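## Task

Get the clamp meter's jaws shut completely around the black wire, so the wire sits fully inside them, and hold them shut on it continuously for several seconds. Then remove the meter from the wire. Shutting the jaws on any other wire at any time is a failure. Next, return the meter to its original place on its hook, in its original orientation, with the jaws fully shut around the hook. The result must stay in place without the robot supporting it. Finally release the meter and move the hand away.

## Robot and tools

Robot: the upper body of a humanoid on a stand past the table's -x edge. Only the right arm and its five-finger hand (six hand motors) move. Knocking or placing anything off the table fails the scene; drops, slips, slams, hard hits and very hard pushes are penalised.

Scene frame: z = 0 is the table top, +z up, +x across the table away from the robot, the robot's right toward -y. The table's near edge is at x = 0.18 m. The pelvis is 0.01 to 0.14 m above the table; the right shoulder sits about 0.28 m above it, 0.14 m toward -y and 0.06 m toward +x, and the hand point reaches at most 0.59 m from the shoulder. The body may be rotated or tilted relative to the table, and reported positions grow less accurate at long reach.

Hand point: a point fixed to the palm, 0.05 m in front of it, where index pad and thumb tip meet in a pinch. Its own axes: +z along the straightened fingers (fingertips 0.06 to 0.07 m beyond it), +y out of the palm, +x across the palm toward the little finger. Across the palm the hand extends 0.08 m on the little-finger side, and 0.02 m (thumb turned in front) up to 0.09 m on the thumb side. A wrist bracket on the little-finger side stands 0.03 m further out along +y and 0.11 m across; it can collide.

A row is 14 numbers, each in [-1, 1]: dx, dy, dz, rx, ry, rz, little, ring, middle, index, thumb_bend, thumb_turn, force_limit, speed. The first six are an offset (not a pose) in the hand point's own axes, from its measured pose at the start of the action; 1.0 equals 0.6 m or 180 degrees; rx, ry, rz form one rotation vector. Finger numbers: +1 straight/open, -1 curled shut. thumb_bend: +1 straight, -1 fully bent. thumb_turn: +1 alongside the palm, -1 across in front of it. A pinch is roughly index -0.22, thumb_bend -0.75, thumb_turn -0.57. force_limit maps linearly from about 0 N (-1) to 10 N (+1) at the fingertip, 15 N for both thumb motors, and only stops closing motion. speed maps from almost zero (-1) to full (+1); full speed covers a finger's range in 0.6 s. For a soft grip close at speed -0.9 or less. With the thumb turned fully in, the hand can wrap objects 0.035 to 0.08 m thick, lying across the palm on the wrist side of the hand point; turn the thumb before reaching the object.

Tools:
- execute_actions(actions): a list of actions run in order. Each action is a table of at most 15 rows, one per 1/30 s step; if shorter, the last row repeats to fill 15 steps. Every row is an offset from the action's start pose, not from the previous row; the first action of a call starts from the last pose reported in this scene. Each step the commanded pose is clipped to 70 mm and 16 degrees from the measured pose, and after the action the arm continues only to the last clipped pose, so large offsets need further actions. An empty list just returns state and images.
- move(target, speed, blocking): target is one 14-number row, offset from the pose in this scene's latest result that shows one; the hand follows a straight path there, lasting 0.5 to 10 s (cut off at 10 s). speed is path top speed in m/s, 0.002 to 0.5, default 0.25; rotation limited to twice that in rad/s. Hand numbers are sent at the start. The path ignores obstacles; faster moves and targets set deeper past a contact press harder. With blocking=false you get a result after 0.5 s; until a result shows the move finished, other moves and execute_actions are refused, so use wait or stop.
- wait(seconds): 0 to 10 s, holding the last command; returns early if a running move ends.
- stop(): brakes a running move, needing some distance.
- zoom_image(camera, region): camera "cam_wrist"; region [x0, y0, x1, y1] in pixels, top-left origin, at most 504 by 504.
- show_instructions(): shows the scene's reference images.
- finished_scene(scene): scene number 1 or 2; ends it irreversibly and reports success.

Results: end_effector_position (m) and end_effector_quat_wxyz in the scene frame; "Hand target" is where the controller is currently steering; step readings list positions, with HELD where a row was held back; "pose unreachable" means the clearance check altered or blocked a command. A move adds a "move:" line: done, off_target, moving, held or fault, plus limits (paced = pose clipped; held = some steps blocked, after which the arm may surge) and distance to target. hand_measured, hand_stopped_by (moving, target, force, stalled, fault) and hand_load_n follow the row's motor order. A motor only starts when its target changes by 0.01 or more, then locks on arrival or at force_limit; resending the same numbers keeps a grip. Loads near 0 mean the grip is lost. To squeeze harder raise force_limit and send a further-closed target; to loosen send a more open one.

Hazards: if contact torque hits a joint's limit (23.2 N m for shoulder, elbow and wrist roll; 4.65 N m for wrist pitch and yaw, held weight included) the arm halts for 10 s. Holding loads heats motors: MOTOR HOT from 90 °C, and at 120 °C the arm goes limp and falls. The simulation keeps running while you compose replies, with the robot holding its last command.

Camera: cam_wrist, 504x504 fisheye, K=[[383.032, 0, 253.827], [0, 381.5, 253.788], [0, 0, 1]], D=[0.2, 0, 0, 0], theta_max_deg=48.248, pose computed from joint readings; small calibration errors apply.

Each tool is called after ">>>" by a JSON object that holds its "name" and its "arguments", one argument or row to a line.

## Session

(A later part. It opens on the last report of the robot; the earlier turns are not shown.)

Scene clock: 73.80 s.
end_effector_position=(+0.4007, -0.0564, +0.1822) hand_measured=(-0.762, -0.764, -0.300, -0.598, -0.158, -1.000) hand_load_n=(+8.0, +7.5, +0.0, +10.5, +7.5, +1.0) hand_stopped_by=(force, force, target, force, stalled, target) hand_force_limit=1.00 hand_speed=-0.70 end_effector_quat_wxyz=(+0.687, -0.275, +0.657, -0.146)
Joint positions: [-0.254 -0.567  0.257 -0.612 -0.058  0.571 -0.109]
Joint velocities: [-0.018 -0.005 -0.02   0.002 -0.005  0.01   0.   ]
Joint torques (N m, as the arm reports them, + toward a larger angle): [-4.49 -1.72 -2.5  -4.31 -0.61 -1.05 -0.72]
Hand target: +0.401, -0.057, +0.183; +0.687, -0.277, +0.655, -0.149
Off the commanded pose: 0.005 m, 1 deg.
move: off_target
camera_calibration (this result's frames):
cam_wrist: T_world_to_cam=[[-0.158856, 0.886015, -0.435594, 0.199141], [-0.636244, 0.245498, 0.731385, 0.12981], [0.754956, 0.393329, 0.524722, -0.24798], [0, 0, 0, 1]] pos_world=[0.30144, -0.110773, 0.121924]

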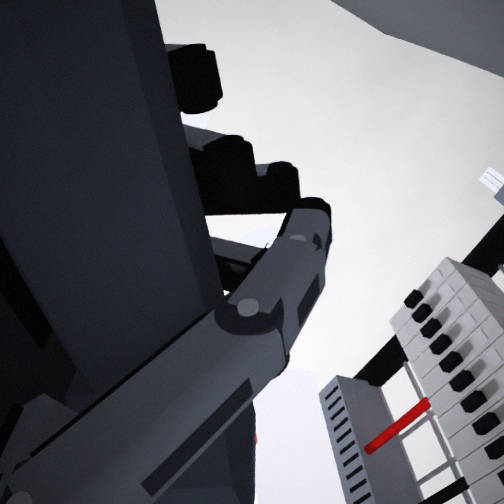

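>>> {"name": "execute_actions", "arguments": {
  "actions": []
}}

Scene clock: 75.83 s.
end_effector_position=(+0.4007, -0.0565, +0.1821) hand_measured=(-0.762, -0.764, -0.300, -0.598, -0.158, -1.000) hand_load_n=(+8.0, +7.5, +0.0, +10.5, +7.5, +1.0) hand_stopped_by=(force, force, target, force, stalled, target) hand_force_limit=1.00 hand_speed=-0.70 end_effector_quat_wxyz=(+0.687, -0.275, +0.657, -0.146)
Joint positions: [-0.254 -0.567  0.257 -0.612 -0.058  0.571 -0.109]
Joint velocities: [ 0.     0.002 -0.015  0.    -0.009  0.     0.   ]
Joint torques (N m, as the arm reports them, + toward a larger angle): [-4.35 -1.73 -2.27 -4.54 -0.41 -1.14 -0.57]
Hand target: +0.401, -0.057, +0.183; +0.687, -0.277, +0.655, -0.149
Off the commanded pose: 0.005 m, 1 deg.
camera_calibration (this result's frames):
cam_wrist: T_world_to_cam=[[-0.15865, 0.885924, -0.435853, 0.199139], [-0.636235, 0.245835, 0.731279, 0.129886], [0.755007, 0.393323, 0.524654, -0.247977], [0, 0, 0, 1]] pos_world=[0.301456, -0.110818, 0.121914]

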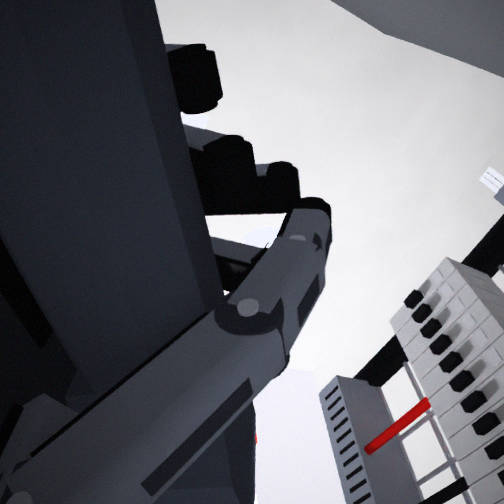

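>>> {"name": "move", "arguments": {
  "target": [-0.19, 0.0613, 0.0967, -0.0492, -0.0711, -0.1955, -0.97, -0.97, -0.3, -0.75, -0.17, -1, 1.0, -0.7],
  "speed": 0.12
}}

Scene clock: 82.23 s.
end_effector_position=(+0.4445, +0.0442, +0.2575) hand_measured=(-0.762, -0.764, -0.300, -0.598, -0.158, -1.000) hand_load_n=(+8.0, +7.5, +0.0, +10.5, +7.5, +1.5) hand_stopped_by=(force, force, target, force, stalled, target) hand_force_limit=1.00 hand_speed=-0.70 end_effector_quat_wxyz=(+0.654, -0.522, +0.477, -0.268)
Joint positions: [-1.179 -0.687  0.747 -0.421 -0.247  0.916  0.208]
Joint velocities: [ 0.     0.    -0.009  0.002 -0.006  0.     0.   ]
Joint torques (N m, as the arm reports them, + toward a larger angle): [-7.95 -1.6  -3.51 -1.62 -0.84 -0.4  -0.84]
Hand target: +0.445, +0.044, +0.256; +0.652, -0.524, +0.477, -0.268
Off the commanded pose: 0.006 m, 1 deg.
move: off_target
camera_calibration (this result's frames):
cam_wrist: T_world_to_cam=[[-0.194333, 0.444872, -0.874256, 0.298014], [-0.835893, 0.391303, 0.384923, 0.249365], [0.51334, 0.805588, 0.295822, -0.212106], [0, 0, 0, 1]] pos_world=[0.375239, -0.0592855, 0.2273]

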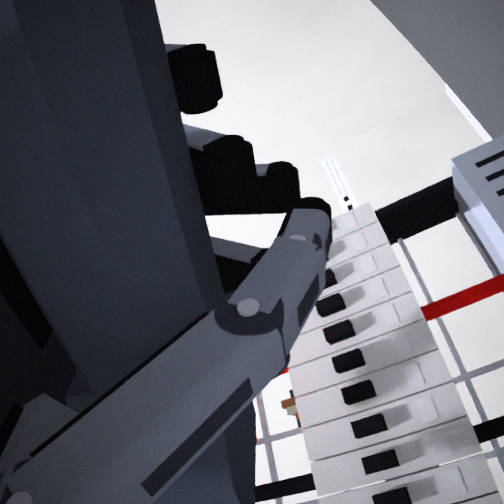

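>>> {"name": "zoom_image", "arguments": {
  "camera": "cam_wrist",
  "region": [220, 340, 400, 504]
}}

>>> {"name": "zoom_image", "arguments": {
  "camera": "cam_wrist",
  "region": [364, 240, 504, 504]
}}

Region (220, 340, 400, 504) of cam_wrist's 504x504 image, scaled by 2.800, with more detail than that image has; it fills the top 459 rows of this view, and the rest is white.

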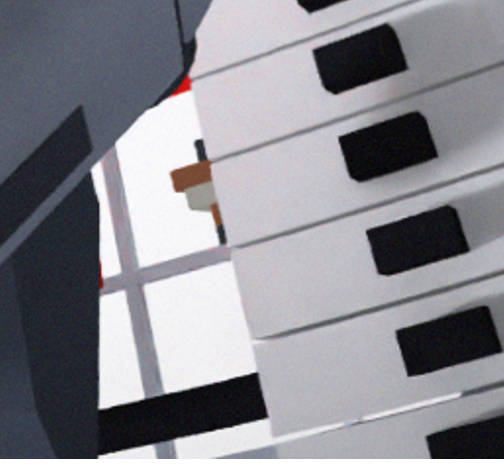

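Region (364, 240, 504, 504) of cam_wrist's 504x504 image, scaled by 1.909, with more detail than that image has; it fills the left 267 columns of this view, and the rest is white.

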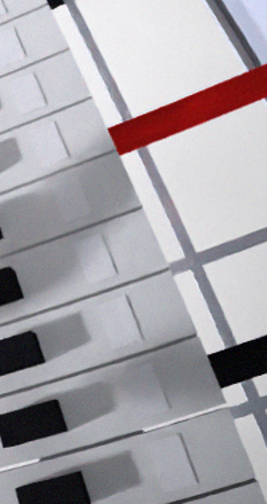

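>>> {"name": "move", "arguments": {
  "target": [-0.05, 0, 0.005, 0, 0, 0, -0.97, -0.97, -0.3, -0.75, -0.17, -1, 1.0, -0.7],
  "speed": 0.05
}}

>>> {"name": "zoom_image", "arguments": {
  "camera": "cam_wrist",
  "region": [220, 340, 400, 504]
}}

Scene clock: 87.63 s.
end_effector_position=(+0.4356, +0.0714, +0.2684) hand_measured=(-0.762, -0.764, -0.300, -0.598, -0.158, -1.000) hand_load_n=(+8.0, +7.5, +0.0, +10.5, +7.5, +1.5) hand_stopped_by=(force, force, target, force, stalled, target) hand_force_limit=1.00 hand_speed=-0.70 end_effector_quat_wxyz=(+0.654, -0.522, +0.478, -0.267)
Joint positions: [-1.292 -0.588  0.825 -0.441 -0.265  1.085  0.215]
Joint velocities: [-0.017  0.003 -0.008  0.008  0.014  0.     0.   ]
Joint torques (N m, as the arm reports them, + toward a larger angle): [-8.43 -1.22 -3.39 -2.54 -1.06 -0.22 -0.83]
Hand target: +0.436, +0.071, +0.268; +0.654, -0.522, +0.477, -0.269
Off the commanded pose: 0.001 m, 0 deg.
move: done
camera_calibration (this result's frames):
cam_wrist: T_world_to_cam=[[-0.195232, 0.446804, -0.87307, 0.29362], [-0.835424, 0.390562, 0.386688, 0.226552], [0.513761, 0.804878, 0.297021, -0.23305], [0, 0, 0, 1]] pos_world=[0.366323, -0.0320966, 0.237967]

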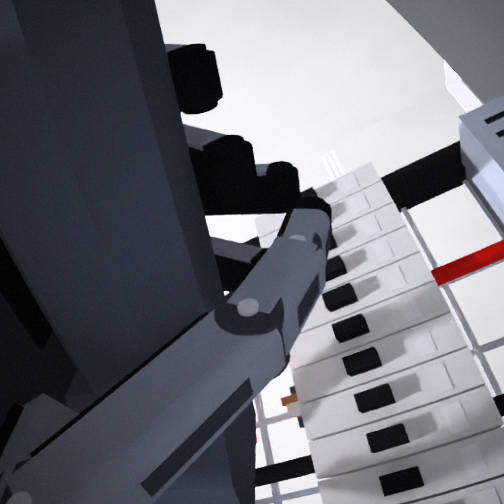

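Region (220, 340, 400, 504) of cam_wrist's 504x504 image, scaled by 2.800, with more detail than that image has; it fills the top 459 rows of this view, and the rest is white.

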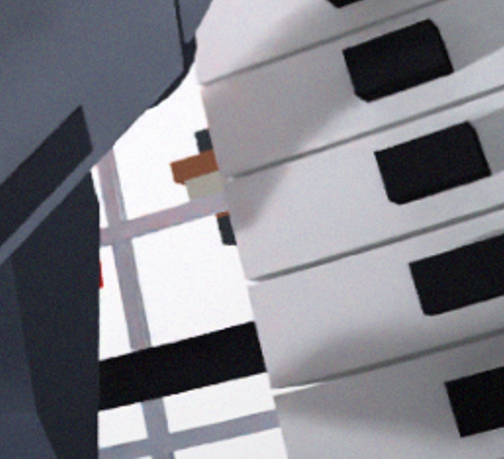

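>>> {"name": "move", "arguments": {
  "target": [-0.0233, -0.0093, 0.0195, 0, 0, 0, -0.97, -0.97, -0.3, -0.75, -0.17, -1, 1.0, -0.7],
  "speed": 0.03
}}

>>> {"name": "zoom_image", "arguments": {
  "camera": "cam_wrist",
  "region": [220, 400, 360, 504]
}}

Scene clock: 95.10 s.
end_effector_position=(+0.4416, +0.0859, +0.2806) hand_measured=(-0.762, -0.764, -0.300, -0.598, -0.158, -1.000) hand_load_n=(+8.0, +7.5, +0.0, +10.5, +7.5, +1.5) hand_stopped_by=(force, force, target, force, stalled, target) hand_force_limit=1.00 hand_speed=-0.70 end_effector_quat_wxyz=(+0.656, -0.520, +0.477, -0.268)
Joint positions: [-1.37  -0.523  0.835 -0.359 -0.265  1.099  0.227]
Joint velocities: [ 0.012  0.006  0.006  0.008 -0.002  0.002  0.003]
Joint torques (N m, as the arm reports them, + toward a larger angle): [-8.53 -0.48 -3.52 -1.27 -1.08 -0.32 -0.79]
Hand target: +0.441, +0.086, +0.279; +0.654, -0.521, +0.478, -0.267
Off the commanded pose: 0.002 m, 0 deg.
move: done
camera_calibration (this result's frames):
cam_wrist: T_world_to_cam=[[-0.190374, 0.450606, -0.872188, 0.29621], [-0.837315, 0.389282, 0.38388, 0.222877], [0.512506, 0.803377, 0.30319, -0.252511], [0, 0, 0, 1]] pos_world=[0.372422, -0.0173748, 0.249352]

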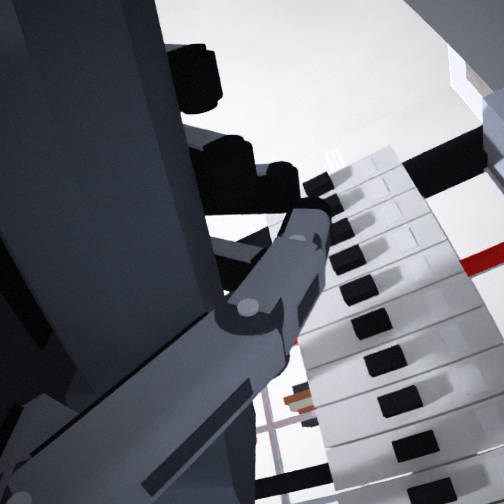

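Region (220, 400, 360, 504) of cam_wrist's 504x504 image, scaled by 3.600, with more detail than that image has; it fills the top 374 rows of this view, and the rest is white.

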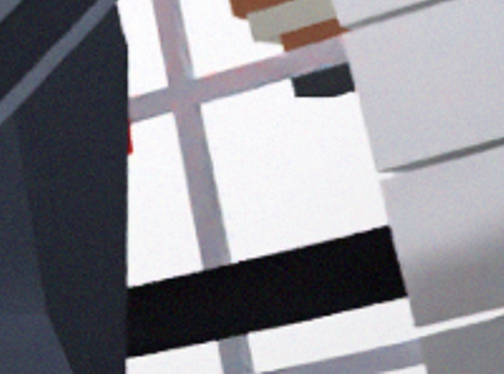

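>>> {"name": "move", "arguments": {
  "target": [-0.0333, 0, 0, 0, 0, 0, -0.97, -0.97, -0.3, -0.75, -0.17, -1, 1.0, -0.7],
  "speed": 0.025
}}

>>> {"name": "zoom_image", "arguments": {
  "camera": "cam_wrist",
  "region": [220, 400, 360, 504]
}}

Scene clock: 97.63 s.
end_effector_position=(+0.4336, +0.1030, +0.2879) hand_measured=(-0.762, -0.764, -0.300, -0.598, -0.158, -1.000) hand_load_n=(+8.0, +7.5, +0.0, +10.5, +7.5, +1.5) hand_stopped_by=(force, force, target, force, stalled, target) hand_force_limit=1.00 hand_speed=-0.70 end_effector_quat_wxyz=(+0.657, -0.519, +0.477, -0.267)
Joint positions: [-1.439 -0.456  0.872 -0.359 -0.265  1.196  0.228]
Joint velocities: [-0.009 -0.006 -0.017 -0.005  0.003  0.003  0.   ]
Joint torques (N m, as the arm reports them, + toward a larger angle): [-8.32 -0.69 -3.23 -1.71 -1.42 -0.26 -0.92]
Hand target: +0.434, +0.103, +0.288; +0.656, -0.519, +0.477, -0.268
Off the commanded pose: 0.000 m, 0 deg.
move: done
camera_calibration (this result's frames):
cam_wrist: T_world_to_cam=[[-0.192183, 0.452235, -0.870947, 0.293631], [-0.837135, 0.387592, 0.385977, 0.206204], [0.512124, 0.803278, 0.304093, -0.264436], [0, 0, 0, 1]] pos_world=[0.364475, -0.000297614, 0.25656]

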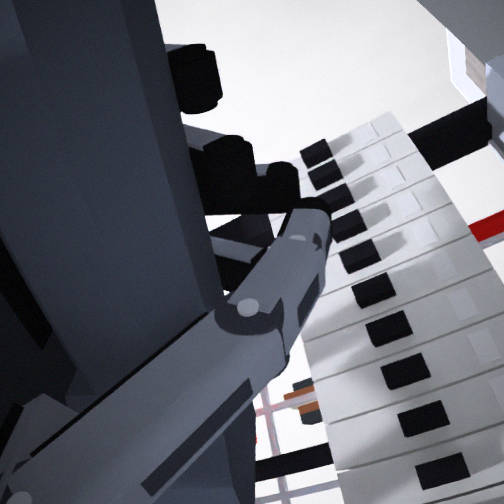

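Region (220, 400, 360, 504) of cam_wrist's 504x504 image, scaled by 3.600, with more detail than that image has; it fills the top 374 rows of this view, and the rest is white.

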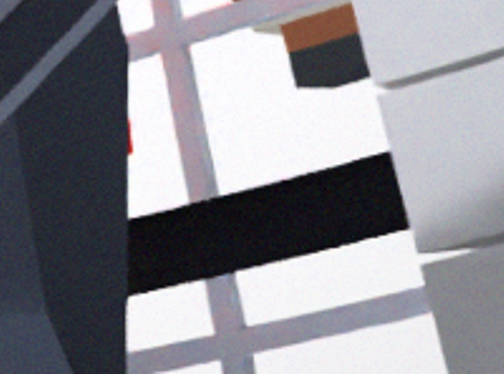

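>>> {"name": "move", "arguments": {
  "target": [-0.03, 0, 0.002, 0, 0, 0, -0.97, -0.97, -0.3, -0.75, -0.17, -1, 1.0, -0.7],
  "speed": 0.025
}}

>>> {"name": "zoom_image", "arguments": {
  "camera": "cam_wrist",
  "region": [220, 400, 360, 504]
}}

Scene clock: 99.63 s.
end_effector_position=(+0.4271, +0.1190, +0.2948) hand_measured=(-0.762, -0.764, -0.300, -0.598, -0.158, -1.000) hand_load_n=(+8.0, +7.5, +0.0, +10.5, +7.5, +1.5) hand_stopped_by=(force, force, target, force, stalled, target) hand_force_limit=1.00 hand_speed=-0.70 end_effector_quat_wxyz=(+0.657, -0.519, +0.477, -0.265)
Joint positions: [-1.501 -0.388  0.896 -0.338 -0.265  1.266  0.228]
Joint velocities: [-0.008  0.008  0.008  0.008 -0.009  0.007  0.   ]
Joint torques (N m, as the arm reports them, + toward a larger angle): [-8.33 -0.83 -3.34 -1.33 -1.07 -0.31 -0.92]
Hand target: +0.428, +0.119, +0.294; +0.657, -0.519, +0.478, -0.267
Off the commanded pose: 0.001 m, 0 deg.
move: done
camera_calibration (this result's frames):
cam_wrist: T_world_to_cam=[[-0.193879, 0.45404, -0.869631, 0.291301], [-0.837789, 0.384576, 0.38757, 0.192016], [0.510412, 0.803709, 0.305829, -0.275927], [0, 0, 0, 1]] pos_world=[0.358182, 0.0156585, 0.263291]

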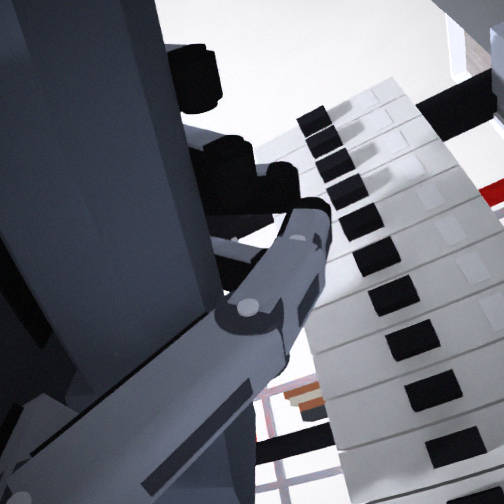

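Region (220, 400, 360, 504) of cam_wrist's 504x504 image, scaled by 3.600, with more detail than that image has; it fills the top 374 rows of this view, and the rest is white.

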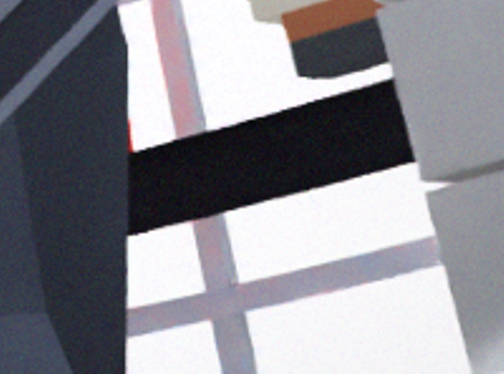

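>>> {"name": "move", "arguments": {
  "target": [-0.0133, 0.003, 0.0193, 0, 0, 0, -0.97, -0.97, -0.3, -0.75, -0.17, -1, 1.0, -0.7],
  "speed": 0.02
}}

>>> {"name": "zoom_image", "arguments": {
  "camera": "cam_wrist",
  "region": [220, 400, 360, 504]
}}

Scene clock: 101.37 s.
end_effector_position=(+0.4339, +0.1306, +0.2943) hand_measured=(-0.762, -0.764, -0.300, -0.598, -0.158, -1.000) hand_load_n=(+8.0, +7.5, +0.0, +10.5, +7.5, +1.5) hand_stopped_by=(force, force, target, force, stalled, target) hand_force_limit=1.00 hand_speed=-0.70 end_effector_quat_wxyz=(+0.656, -0.521, +0.479, -0.264)
Joint positions: [-1.526 -0.332  0.896 -0.237 -0.265  1.226  0.218]
Joint velocities: [-0.003  0.     0.017  0.012 -0.005  0.     0.   ]
Joint torques (N m, as the arm reports them, + toward a larger angle): [-8.8  -0.57 -3.48 -1.31 -1.33 -0.5  -0.98]
Hand target: +0.434, +0.131, +0.296; +0.658, -0.519, +0.478, -0.265
Off the commanded pose: 0.002 m, 0 deg.
move: done
camera_calibration (this result's frames):
cam_wrist: T_world_to_cam=[[-0.198407, 0.452029, -0.869658, 0.289124], [-0.835687, 0.385594, 0.39108, 0.191378], [0.512114, 0.804355, 0.30125, -0.288007], [0, 0, 0, 1]] pos_world=[0.364789, 0.0271733, 0.263357]

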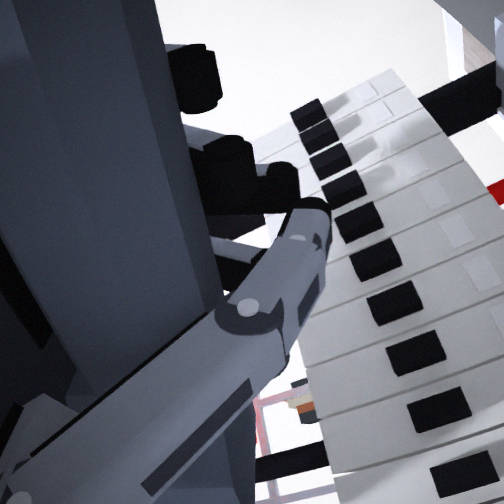

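Region (220, 400, 360, 504) of cam_wrist's 504x504 image, scaled by 3.600, with more detail than that image has; it fills the top 374 rows of this view, and the rest is white.

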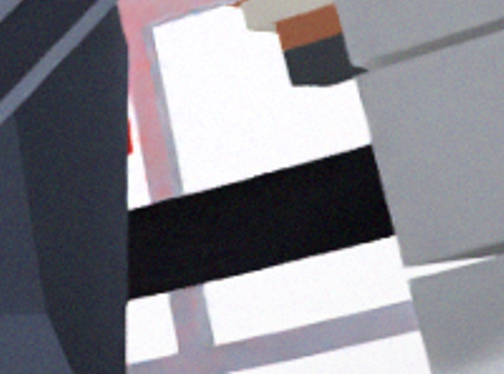

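>>> {"name": "execute_actions", "arguments": {
  "actions": [
    [[0,0,0,0,0,0,-0.97,-0.97,0.1,0.0,-0.17,-1,1.0,-0.7]]
  ]
}}

>>> {"name": "wait", "arguments": {
  "seconds": 1.5
}}

>>> {"name": "zoom_image", "arguments": {
  "camera": "cam_wrist",
  "region": [220, 400, 360, 504]
}}

Scene clock: 102.57 s.
end_effector_position=(+0.4339, +0.1306, +0.2943) hand_measured=(-0.764, -0.764, -0.102, -0.400, -0.158, -1.000) hand_load_n=(+0.0, +1.0, +0.0, +3.0, +4.5, +0.5) hand_stopped_by=(force, force, moving, moving, stalled, target) hand_force_limit=1.00 hand_speed=-0.70 end_effector_quat_wxyz=(+0.656, -0.521, +0.479, -0.264)
Joint positions: [-1.526 -0.332  0.896 -0.236 -0.265  1.226  0.218]
Joint velocities: [-0.002  0.     0.017 -0.008  0.002  0.     0.   ]
Joint torques (N m, as the arm reports them, + toward a larger angle): [-8.2  -0.62 -3.15 -1.87 -1.24 -0.46 -0.85]
Hand target: +0.434, +0.131, +0.294; +0.656, -0.521, +0.479, -0.264
Off the commanded pose: 0.000 m, 0 deg.
Step readings (end_effector_position):
0: (+0.4339, +0.1306, +0.2943)
1: (+0.4339, +0.1306, +0.2943)
2: (+0.4339, +0.1306, +0.2943)
4: (+0.4339, +0.1306, +0.2943)
8: (+0.4339, +0.1306, +0.2943)
15: end_effector_position above
camera_calibration (this result's frames):
cam_wrist: T_world_to_cam=[[-0.19839, 0.452027, -0.869662, 0.289121], [-0.835581, 0.385774, 0.39113, 0.191364], [0.512295, 0.80427, 0.301172, -0.28804], [0, 0, 0, 1]] pos_world=[0.36482, 0.0271485, 0.263339]

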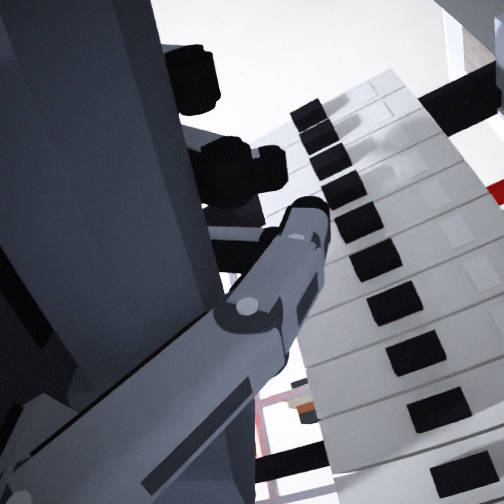

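Scene clock: 104.07 s.
end_effector_position=(+0.4334, +0.1312, +0.2945) hand_measured=(-0.764, -0.766, +0.100, +0.000, -0.160, -1.000) hand_load_n=(+0.0, +0.5, +0.0, +0.0, +1.5, +0.5) hand_stopped_by=(force, force, target, target, stalled, target) hand_force_limit=1.00 hand_speed=-0.70 end_effector_quat_wxyz=(+0.656, -0.521, +0.478, -0.264)
Joint positions: [-1.526 -0.331  0.896 -0.237 -0.265  1.225  0.218]
Joint velocities: [ 0.003 -0.005  0.009  0.    -0.008  0.     0.   ]
Joint torques (N m, as the arm reports them, + toward a larger angle): [-7.86 -1.66 -2.93 -1.6  -0.97 -0.38 -0.93]
Hand target: +0.434, +0.131, +0.294; +0.656, -0.521, +0.479, -0.264
Off the commanded pose: 0.001 m, 0 deg.
wait: 1.50 s; at rest by 0.93 s
camera_calibration (this result's frames):
cam_wrist: T_world_to_cam=[[-0.198966, 0.451746, -0.869677, 0.289193], [-0.836913, 0.383395, 0.390621, 0.191621], [0.509891, 0.805564, 0.30179, -0.287633], [0, 0, 0, 1]] pos_world=[0.364571, 0.0275985, 0.263458]

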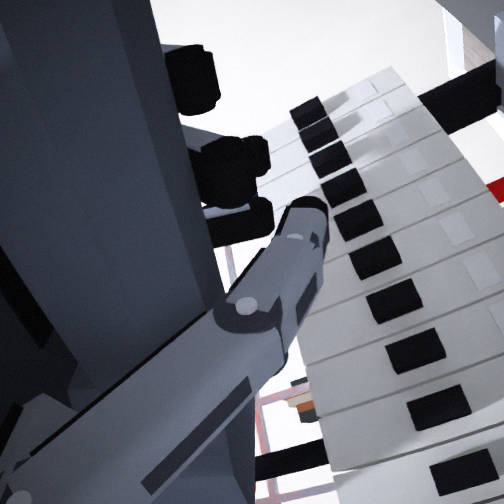

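Region (220, 400, 360, 504) of cam_wrist's 504x504 image, scaled by 3.600, with more detail than that image has; it fills the top 374 rows of this view, and the rest is white.

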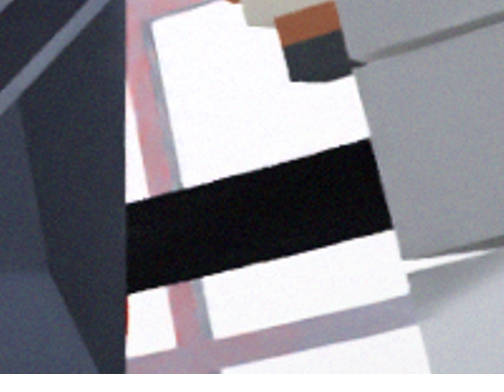

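>>> {"name": "wait", "arguments": {
  "seconds": 4
}}

>>> {"name": "zoom_image", "arguments": {
  "camera": "cam_wrist",
  "region": [220, 400, 360, 504]
}}

Scene clock: 109.17 s.
end_effector_position=(+0.4334, +0.1312, +0.2945) hand_measured=(-0.764, -0.766, +0.100, +0.000, -0.160, -1.000) hand_load_n=(+0.0, +0.5, +0.0, +0.0, +1.5, +0.5) hand_stopped_by=(force, force, target, target, stalled, target) hand_force_limit=1.00 hand_speed=-0.70 end_effector_quat_wxyz=(+0.656, -0.521, +0.478, -0.264)
Joint positions: [-1.526 -0.331  0.896 -0.237 -0.265  1.225  0.218]
Joint velocities: [ 0.02  -0.005  0.    -0.009  0.009  0.     0.   ]
Joint torques (N m, as the arm reports them, + toward a larger angle): [-7.87 -0.56 -3.42 -1.32 -1.39 -0.4  -0.86]
Hand target: +0.434, +0.131, +0.294; +0.656, -0.521, +0.479, -0.264
Off the commanded pose: 0.001 m, 0 deg.
wait: 4.00 s; at rest from the start
camera_calibration (this result's frames):
cam_wrist: T_world_to_cam=[[-0.198966, 0.451746, -0.869677, 0.289193], [-0.836913, 0.383395, 0.390621, 0.191621], [0.509891, 0.805564, 0.301789, -0.287633], [0, 0, 0, 1]] pos_world=[0.364571, 0.0275985, 0.263458]

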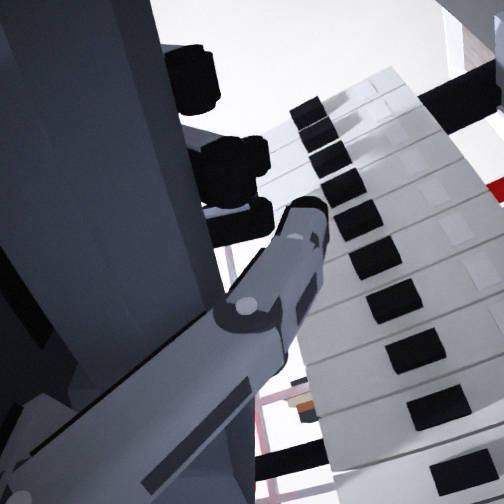

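Region (220, 400, 360, 504) of cam_wrist's 504x504 image, scaled by 3.600, with more detail than that image has; it fills the top 374 rows of this view, and the rest is white.

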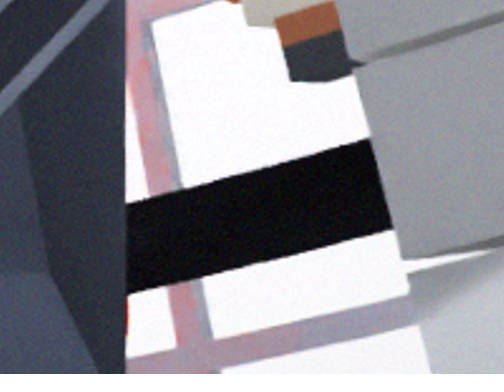

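>>> {"name": "wait", "arguments": {
  "seconds": 3
}}

>>> {"name": "execute_actions", "arguments": {
  "actions": [
    [[0,0,0,0,0,0,-0.97,-0.97,0.1,-0.62,-0.17,-1,-0.8,-0.75]]
  ]
}}

Scene clock: 112.80 s.
end_effector_position=(+0.4334, +0.1312, +0.2945) hand_measured=(-0.764, -0.766, +0.100, +0.000, -0.160, -1.000) hand_load_n=(+0.0, +0.5, +0.0, +0.0, +1.5, +0.5) hand_stopped_by=(force, force, target, target, stalled, target) hand_force_limit=1.00 hand_speed=-0.70 end_effector_quat_wxyz=(+0.656, -0.521, +0.478, -0.264)
Joint positions: [-1.526 -0.331  0.896 -0.237 -0.265  1.225  0.218]
Joint velocities: [ 0.003  0.011 -0.002  0.     0.     0.     0.   ]
Joint torques (N m, as the arm reports them, + toward a larger angle): [-8.16 -1.11 -3.54 -1.47 -1.39 -0.37 -0.86]
Hand target: +0.434, +0.131, +0.294; +0.656, -0.521, +0.479, -0.264
Off the commanded pose: 0.001 m, 0 deg.
wait: 3.00 s; at rest from the start
camera_calibration (this result's frames):
cam_wrist: T_world_to_cam=[[-0.198966, 0.451746, -0.869677, 0.289193], [-0.836913, 0.383395, 0.390621, 0.191621], [0.509891, 0.805564, 0.301789, -0.287633], [0, 0, 0, 1]] pos_world=[0.364571, 0.0275985, 0.263458]

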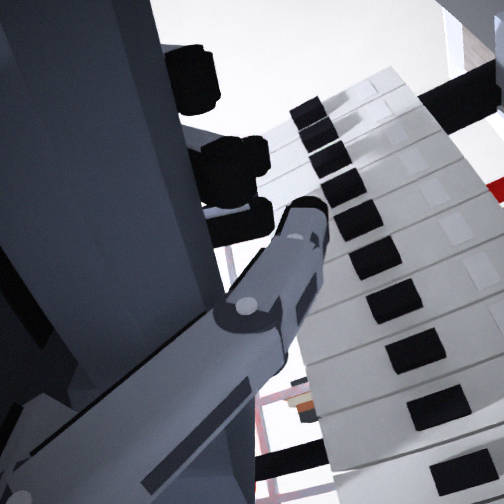

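Scene clock: 113.30 s.
end_effector_position=(+0.4333, +0.1313, +0.2945) hand_measured=(-0.764, -0.766, +0.100, -0.138, -0.160, -1.000) hand_load_n=(+0.0, +0.5, +0.0, +1.5, +2.5, +0.0) hand_stopped_by=(force, force, target, force, stalled, target) hand_force_limit=-0.80 hand_speed=-0.75 end_effector_quat_wxyz=(+0.656, -0.521, +0.478, -0.264)
Joint positions: [-1.526 -0.331  0.896 -0.237 -0.265  1.224  0.218]
Joint velocities: [ 0.005 -0.002  0.006  0.008 -0.006  0.     0.   ]
Joint torques (N m, as the arm reports them, + toward a larger angle): [-8.54 -0.95 -3.39 -1.51 -1.3  -0.44 -0.83]
Hand target: +0.433, +0.131, +0.294; +0.656, -0.521, +0.478, -0.264
Off the commanded pose: 0.000 m, 0 deg.
Step readings (end_effector_position):
0: (+0.4334, +0.1312, +0.2945)
1: (+0.4334, +0.1312, +0.2945)
2: (+0.4333, +0.1312, +0.2945)
4: (+0.4333, +0.1313, +0.2945)
8: (+0.4333, +0.1313, +0.2945)
15: end_effector_position above
camera_calibration (this result's frames):
cam_wrist: T_world_to_cam=[[-0.198984, 0.451685, -0.869704, 0.289205], [-0.837053, 0.383188, 0.390524, 0.191683], [0.509655, 0.805697, 0.301836, -0.28759], [0, 0, 0, 1]] pos_world=[0.364568, 0.0276297, 0.263471]

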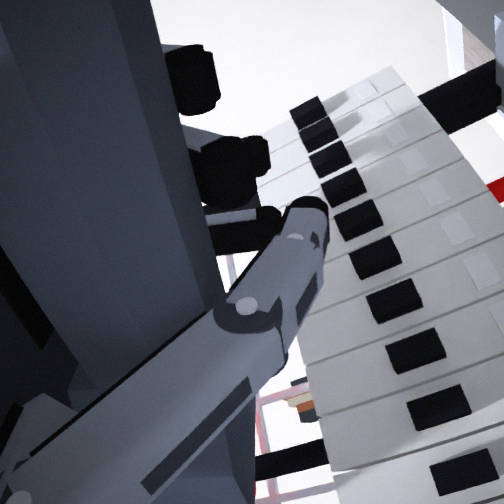

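>>> {"name": "zoom_image", "arguments": {
  "camera": "cam_wrist",
  "region": [230, 440, 300, 504]
}}

Region (230, 440, 300, 504) of cam_wrist's 504x504 image, scaled by 7.200, with more detail than that image has; it fills the top 461 rows of this view, and the rest is white.

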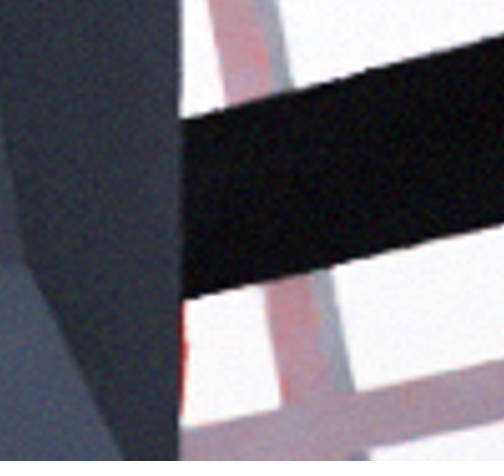

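>>> {"name": "execute_actions", "arguments": {
  "actions": [
    [[0,0,0,0,0,0,-0.97,-0.97,-0.3,-0.74,-0.17,-1,1.0,-0.65]]
  ]
}}

>>> {"name": "wait", "arguments": {
  "seconds": 1.0
}}

>>> {"name": "zoom_image", "arguments": {
  "camera": "cam_wrist",
  "region": [220, 400, 360, 504]
}}

Scene clock: 115.80 s.
end_effector_position=(+0.4333, +0.1313, +0.2945) hand_measured=(-0.764, -0.764, -0.132, -0.368, -0.160, -1.000) hand_load_n=(+0.0, +2.0, +0.0, +4.0, +3.0, +0.0) hand_stopped_by=(force, force, moving, moving, stalled, target) hand_force_limit=1.00 hand_speed=-0.65 end_effector_quat_wxyz=(+0.656, -0.521, +0.478, -0.264)
Joint positions: [-1.526 -0.331  0.896 -0.237 -0.265  1.224  0.218]
Joint velocities: [-0.002  0.    -0.005  0.     0.003  0.     0.   ]
Joint torques (N m, as the arm reports them, + toward a larger angle): [-7.9  -0.59 -3.61 -1.47 -0.79 -0.46 -0.89]
Hand target: +0.433, +0.131, +0.294; +0.656, -0.521, +0.478, -0.264
Off the commanded pose: 0.000 m, 0 deg.
Step readings (end_effector_position):
0: (+0.4333, +0.1313, +0.2945)
1: (+0.4333, +0.1313, +0.2945)
2: (+0.4333, +0.1313, +0.2945)
4: (+0.4333, +0.1313, +0.2945)
8: (+0.4333, +0.1313, +0.2945)
15: end_effector_position above
camera_calibration (this result's frames):
cam_wrist: T_world_to_cam=[[-0.198984, 0.451685, -0.869704, 0.289205], [-0.837053, 0.383188, 0.390524, 0.191683], [0.509654, 0.805697, 0.301836, -0.28759], [0, 0, 0, 1]] pos_world=[0.364568, 0.0276297, 0.263471]

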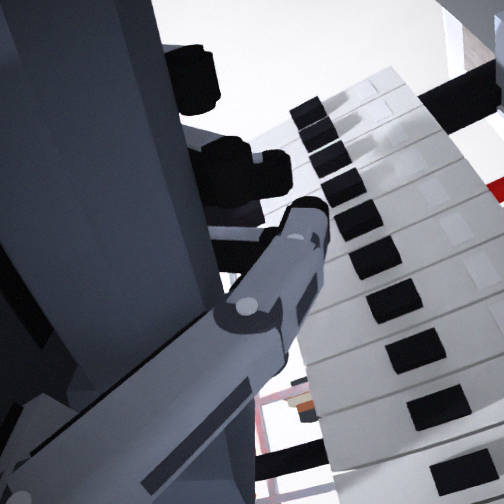

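Scene clock: 116.80 s.
end_effector_position=(+0.4333, +0.1313, +0.2945) hand_measured=(-0.762, -0.764, -0.300, -0.598, -0.158, -1.000) hand_load_n=(+2.5, +4.5, +0.0, +10.5, +8.0, +1.5) hand_stopped_by=(force, force, target, force, stalled, target) hand_force_limit=1.00 hand_speed=-0.65 end_effector_quat_wxyz=(+0.656, -0.521, +0.478, -0.264)
Joint positions: [-1.526 -0.331  0.896 -0.237 -0.265  1.224  0.218]
Joint velocities: [-0.011  0.009 -0.003  0.003  0.002  0.     0.   ]
Joint torques (N m, as the arm reports them, + toward a larger angle): [-8.01 -0.23 -3.35 -2.15 -0.8  -0.5  -0.82]
Hand target: +0.433, +0.131, +0.294; +0.656, -0.521, +0.478, -0.264
Off the commanded pose: 0.000 m, 0 deg.
wait: 1.00 s; at rest by 0.53 s
camera_calibration (this result's frames):
cam_wrist: T_world_to_cam=[[-0.198984, 0.451685, -0.869704, 0.289205], [-0.837053, 0.383188, 0.390524, 0.191683], [0.509655, 0.805697, 0.301836, -0.28759], [0, 0, 0, 1]] pos_world=[0.364568, 0.0276297, 0.263471]

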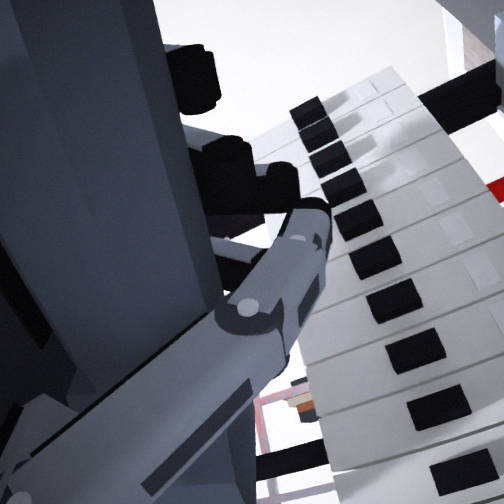

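Region (220, 400, 360, 504) of cam_wrist's 504x504 image, scaled by 3.600, with more detail than that image has; it fills the top 374 rows of this view, and the rest is white.

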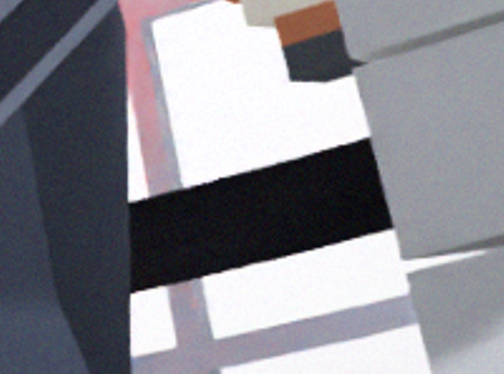

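>>> {"name": "move", "arguments": {
  "target": [0.006, 0, -0.0235, 0, 0, 0, -0.97, -0.97, -0.3, -0.74, -0.17, -1, 1.0, -0.65],
  "speed": 0.025
}}

>>> {"name": "zoom_image", "arguments": {
  "camera": "cam_wrist",
  "region": [220, 400, 360, 504]
}}

Scene clock: 118.23 s.
end_effector_position=(+0.4221, +0.1232, +0.2948) hand_measured=(-0.762, -0.764, -0.300, -0.598, -0.158, -1.000) hand_load_n=(+2.5, +4.5, +0.0, +10.5, +8.0, +1.5) hand_stopped_by=(force, force, target, force, stalled, target) hand_force_limit=1.00 hand_speed=-0.65 end_effector_quat_wxyz=(+0.658, -0.520, +0.477, -0.264)
Joint positions: [-1.51  -0.372  0.908 -0.354 -0.265  1.299  0.223]
Joint velocities: [-0.015  0.002 -0.002  0.    -0.021  0.     0.   ]
Joint torques (N m, as the arm reports them, + toward a larger angle): [-7.93 -0.92 -3.17 -1.45 -1.01 -0.21 -0.9 ]
Hand target: +0.422, +0.122, +0.293; +0.656, -0.521, +0.477, -0.264
Off the commanded pose: 0.002 m, 0 deg.
move: done
camera_calibration (this result's frames):
cam_wrist: T_world_to_cam=[[-0.195909, 0.453644, -0.869383, 0.289291], [-0.839022, 0.381374, 0.388068, 0.187014], [0.507604, 0.805457, 0.305903, -0.275754], [0, 0, 0, 1]] pos_world=[0.353557, 0.0195509, 0.263285]

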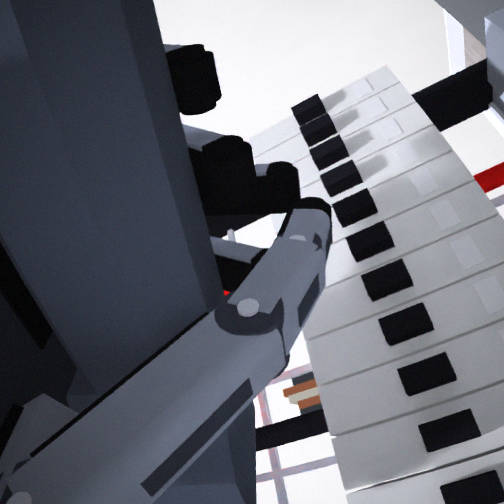

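Region (220, 400, 360, 504) of cam_wrist's 504x504 image, scaled by 3.600, with more detail than that image has; it fills the top 374 rows of this view, and the rest is white.

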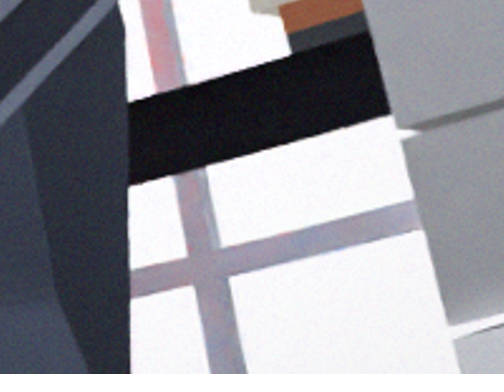

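>>> {"name": "move", "arguments": {
  "target": [0.075, 0, 0, 0, 0, 0, -0.97, -0.97, -0.3, -0.74, -0.17, -1, 1.0, -0.65],
  "speed": 0.035
}}

>>> {"name": "zoom_image", "arguments": {
  "camera": "cam_wrist",
  "region": [220, 400, 360, 504]
}}

Scene clock: 120.40 s.
end_effector_position=(+0.4400, +0.0850, +0.2786) hand_measured=(-0.762, -0.764, -0.300, -0.598, -0.158, -1.000) hand_load_n=(+2.5, +4.5, +0.0, +10.5, +8.0, +1.5) hand_stopped_by=(force, force, target, force, stalled, target) hand_force_limit=1.00 hand_speed=-0.65 end_effector_quat_wxyz=(+0.658, -0.521, +0.475, -0.265)
Joint positions: [-1.353 -0.532  0.83  -0.371 -0.264  1.085  0.223]
Joint velocities: [ 0.005  0.     0.    -0.009  0.015 -0.004  0.   ]
Joint torques (N m, as the arm reports them, + toward a larger angle): [-8.04 -1.56 -4.16 -1.68 -1.07 -0.52 -0.92]
Hand target: +0.440, +0.085, +0.278; +0.658, -0.521, +0.476, -0.264
Off the commanded pose: 0.001 m, 0 deg.
move: done
camera_calibration (this result's frames):
cam_wrist: T_world_to_cam=[[-0.19335, 0.451316, -0.871166, 0.29558], [-0.840474, 0.381903, 0.384387, 0.22448], [0.506181, 0.806513, 0.305478, -0.248446], [0, 0, 0, 1]] pos_world=[0.371579, -0.0187546, 0.247107]

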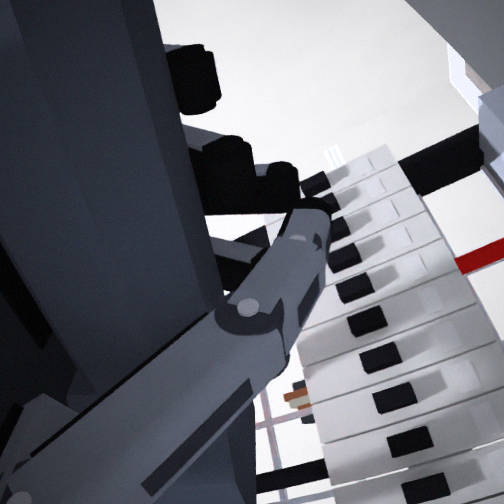

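Region (220, 400, 360, 504) of cam_wrist's 504x504 image, scaled by 3.600, with more detail than that image has; it fills the top 374 rows of this view, and the rest is white.

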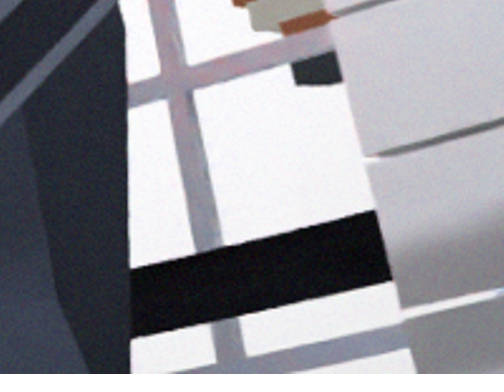

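>>> {"name": "execute_actions", "arguments": {
  "actions": [
    [[0,0,0,0,0,0,-0.97,-0.97,-0.3,-0.55,-0.17,-1,0.6,-0.6],[0,0,0,0,0,0,-0.97,-0.97,-0.3,-0.55,-0.17,-1,0.6,-0.6],[0,0,0,0,0,0,-0.97,-0.97,-0.3,-0.55,-0.17,-1,0.6,-0.6],[0,0,0,0,0,0,-0.97,-0.97,-0.3,-0.55,-0.17,-1,0.6,-0.6],[0,0,0,0,0,0,-0.97,-0.97,-0.3,-0.55,-0.17,-1,0.6,-0.6],[0,0,0,0,0,0,-0.99,-0.99,-0.3,-0.55,-0.17,-1,0.6,-0.85]]
  ]
}}

>>> {"name": "zoom_image", "arguments": {
  "camera": "cam_wrist",
  "region": [220, 400, 360, 504]
}}

Scene clock: 124.33 s.
end_effector_position=(+0.4400, +0.0850, +0.2787) hand_measured=(-0.784, -0.778, -0.300, -0.548, -0.158, -1.000) hand_load_n=(+9.0, +9.0, +0.0, +6.5, +7.0, +3.0) hand_stopped_by=(force, force, target, target, stalled, target) hand_force_limit=0.60 hand_speed=-0.85 end_effector_quat_wxyz=(+0.658, -0.521, +0.475, -0.265)
Joint positions: [-1.353 -0.532  0.83  -0.371 -0.264  1.085  0.223]
Joint velocities: [-0.003  0.002  0.     0.005 -0.002  0.     0.   ]
Joint torques (N m, as the arm reports them, + toward a larger angle): [-8.02 -0.87 -3.56 -2.09 -1.11 -0.35 -0.96]
Hand target: +0.440, +0.085, +0.279; +0.658, -0.521, +0.475, -0.265
Off the commanded pose: 0.000 m, 0 deg.
Step readings (end_effector_position):
0: (+0.4400, +0.0850, +0.2787)
1: (+0.4400, +0.0850, +0.2787)
2: (+0.4400, +0.0850, +0.2787)
4: (+0.4400, +0.0850, +0.2787)
8: (+0.4400, +0.0850, +0.2787)
15: end_effector_position above
camera_calibration (this result's frames):
cam_wrist: T_world_to_cam=[[-0.193289, 0.451427, -0.871122, 0.295581], [-0.840517, 0.381828, 0.384367, 0.224492], [0.506133, 0.806487, 0.305629, -0.248483], [0, 0, 0, 1]] pos_world=[0.371588, -0.0187524, 0.247143]

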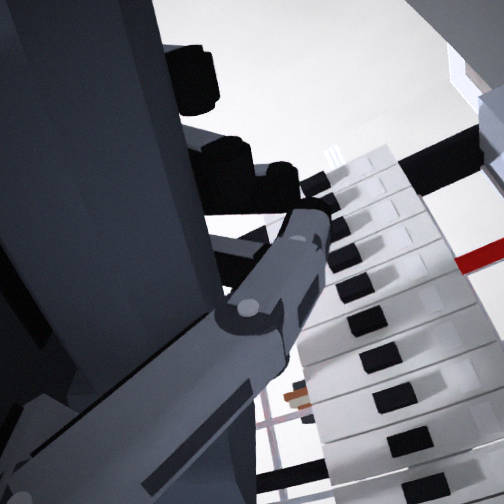

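Region (220, 400, 360, 504) of cam_wrist's 504x504 image, scaled by 3.600, with more detail than that image has; it fills the top 374 rows of this view, and the rest is white.

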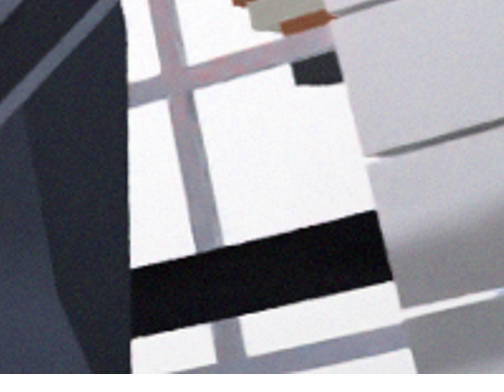

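>>> {"name": "move", "arguments": {
  "target": [0.3566, 0.0629, -0.2134, 0.1005, 0.0631, 0.3678, -0.99, -0.99, -0.3, -0.55, -0.17, -1, 0.6, -0.85],
  "speed": 0.17
}}

>>> {"name": "zoom_image", "arguments": {
  "camera": "cam_wrist",
  "region": [220, 400, 360, 504]
}}

Scene clock: 130.50 s.
end_effector_position=(+0.4032, -0.1391, +0.1654) hand_measured=(-0.784, -0.778, -0.300, -0.548, -0.158, -1.000) hand_load_n=(+9.0, +9.0, +0.0, +6.5, +7.0, +3.0) hand_stopped_by=(force, force, target, target, stalled, target) hand_force_limit=0.60 hand_speed=-0.85 end_effector_quat_wxyz=(+0.722, -0.050, +0.690, +0.020)
Joint positions: [-0.084 -0.405 -0.035 -0.137  0.367 -0.06   0.057]
Joint velocities: [ 0.006 -0.012 -0.009 -0.002  0.012 -0.004  0.   ]
Joint torques (N m, as the arm reports them, + toward a larger angle): [-3.46 -1.93 -2.3  -4.62  0.26 -1.49  0.  ]
Hand target: +0.403, -0.139, +0.166; +0.723, -0.048, +0.689, +0.022
Off the commanded pose: 0.004 m, 1 deg.
move: off_target
camera_calibration (this result's frames):
cam_wrist: T_world_to_cam=[[-0.0876495, 0.989885, 0.111558, 0.160701], [-0.612349, -0.141872, 0.777754, 0.0927997], [0.785714, -0.000142504, 0.61859, -0.291234], [0, 0, 0, 1]] pos_world=[0.299738, -0.145952, 0.0900517]

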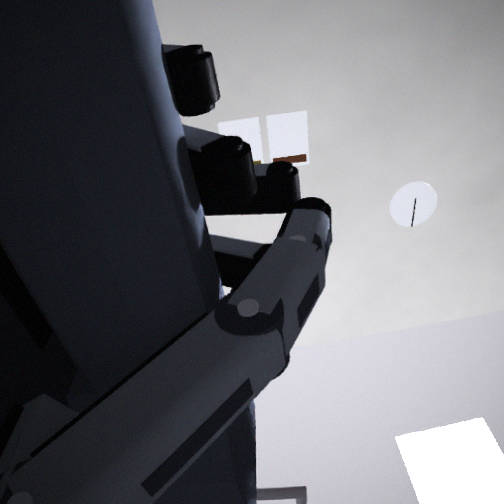

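Region (220, 400, 360, 504) of cam_wrist's 504x504 image, scaled by 3.600, with more detail than that image has; it fills the top 374 rows of this view, and the rest is white.

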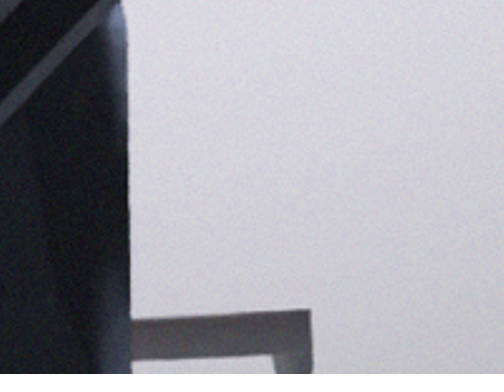

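>>> {"name": "move", "arguments": {
  "target": [-0.1, -0.002, 0.0085, 0, 0.0044, 0, -0.99, -0.99, -0.3, -0.55, -0.17, -1, 0.6, -0.85],
  "speed": 0.04
}}

>>> {"name": "zoom_image", "arguments": {
  "camera": "cam_wrist",
  "region": [220, 400, 360, 504]
}}

Scene clock: 133.83 s.
end_effector_position=(+0.4074, -0.1368, +0.2259) hand_measured=(-0.784, -0.778, -0.300, -0.548, -0.158, -1.000) hand_load_n=(+9.0, +9.0, +0.0, +6.5, +7.0, +3.0) hand_stopped_by=(force, force, target, target, stalled, target) hand_force_limit=0.60 hand_speed=-0.85 end_effector_quat_wxyz=(+0.717, -0.049, +0.695, +0.021)
Joint positions: [-0.138 -0.5   -0.14  -0.484  0.508  0.356 -0.041]
Joint velocities: [-0.006  0.    -0.02  -0.008  0.     0.007  0.   ]
Joint torques (N m, as the arm reports them, + toward a larger angle): [-3.93 -2.49 -2.2  -4.44  0.12 -1.33 -0.14]
Hand target: +0.407, -0.137, +0.227; +0.718, -0.048, +0.694, +0.021
Off the commanded pose: 0.002 m, 0 deg.
move: done
camera_calibration (this result's frames):
cam_wrist: T_world_to_cam=[[-0.0869925, 0.989579, 0.114739, 0.151098], [-0.601606, -0.143987, 0.785708, 0.0421622], [0.794042, -0.000677052, 0.607863, -0.332948], [0, 0, 0, 1]] pos_world=[0.302884, -0.143678, 0.151922]

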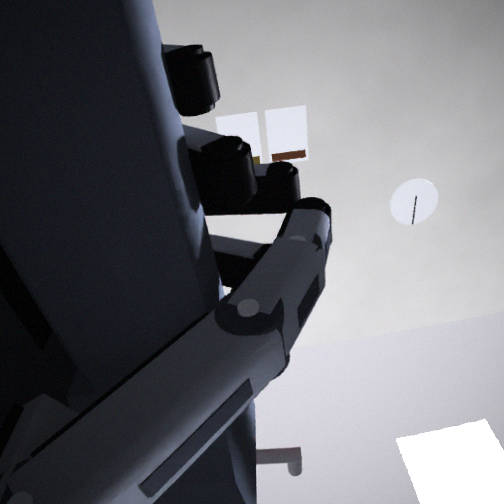

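Region (220, 400, 360, 504) of cam_wrist's 504x504 image, scaled by 3.600, with more detail than that image has; it fills the top 374 rows of this view, and the rest is white.

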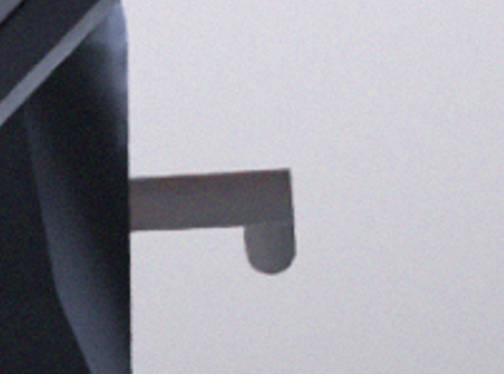

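>>> {"name": "move", "arguments": {
  "target": [-0.0025, -0.0025, 0.02, 0, 0, 0, -0.99, -0.99, -0.3, -0.55, -0.17, -1, 0.6, -0.85],
  "speed": 0.02
}}

>>> {"name": "zoom_image", "arguments": {
  "camera": "cam_wrist",
  "region": [220, 400, 360, 504]
}}

Scene clock: 136.90 s.
end_effector_position=(+0.4191, -0.1382, +0.2290) hand_measured=(-0.784, -0.778, -0.300, -0.548, -0.158, -1.000) hand_load_n=(+9.0, +9.0, +0.0, +6.5, +7.0, +3.0) hand_stopped_by=(force, force, target, target, stalled, target) hand_force_limit=0.60 hand_speed=-0.85 end_effector_quat_wxyz=(+0.719, -0.046, +0.693, +0.021)
Joint positions: [-0.201 -0.502 -0.135 -0.431  0.508  0.365 -0.041]
Joint velocities: [-0.006 -0.005  0.009  0.005  0.     0.     0.   ]
Joint torques (N m, as the arm reports them, + toward a larger angle): [-4.53 -3.   -2.4  -4.17  0.17 -1.36 -0.09]
Hand target: +0.419, -0.137, +0.228; +0.717, -0.049, +0.695, +0.021
Off the commanded pose: 0.002 m, 0 deg.
move: done
camera_calibration (this result's frames):
cam_wrist: T_world_to_cam=[[-0.0833837, 0.989441, 0.11855, 0.150664], [-0.605255, -0.144793, 0.782752, 0.048681], [0.791652, -0.0064844, 0.610937, -0.344728], [0, 0, 0, 1]] pos_world=[0.314932, -0.14426, 0.154641]

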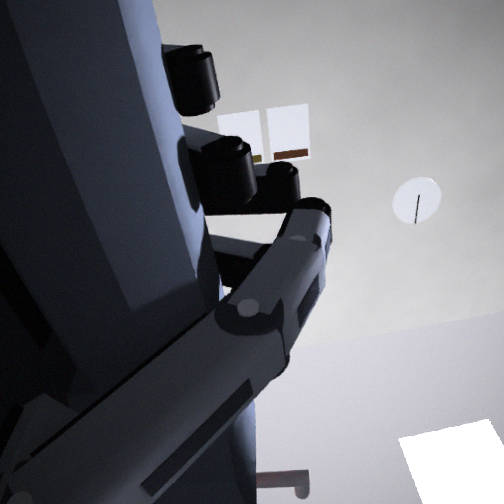

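Region (220, 400, 360, 504) of cam_wrist's 504x504 image, scaled by 3.600, with more detail than that image has; it fills the top 374 rows of this view, and the rest is white.

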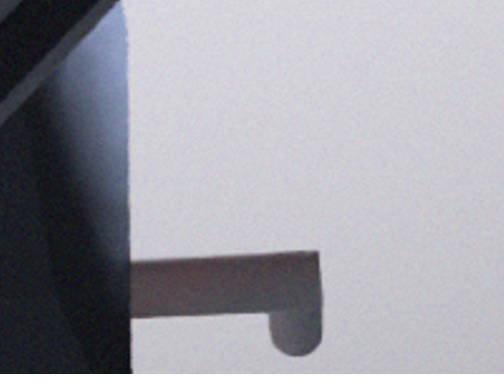

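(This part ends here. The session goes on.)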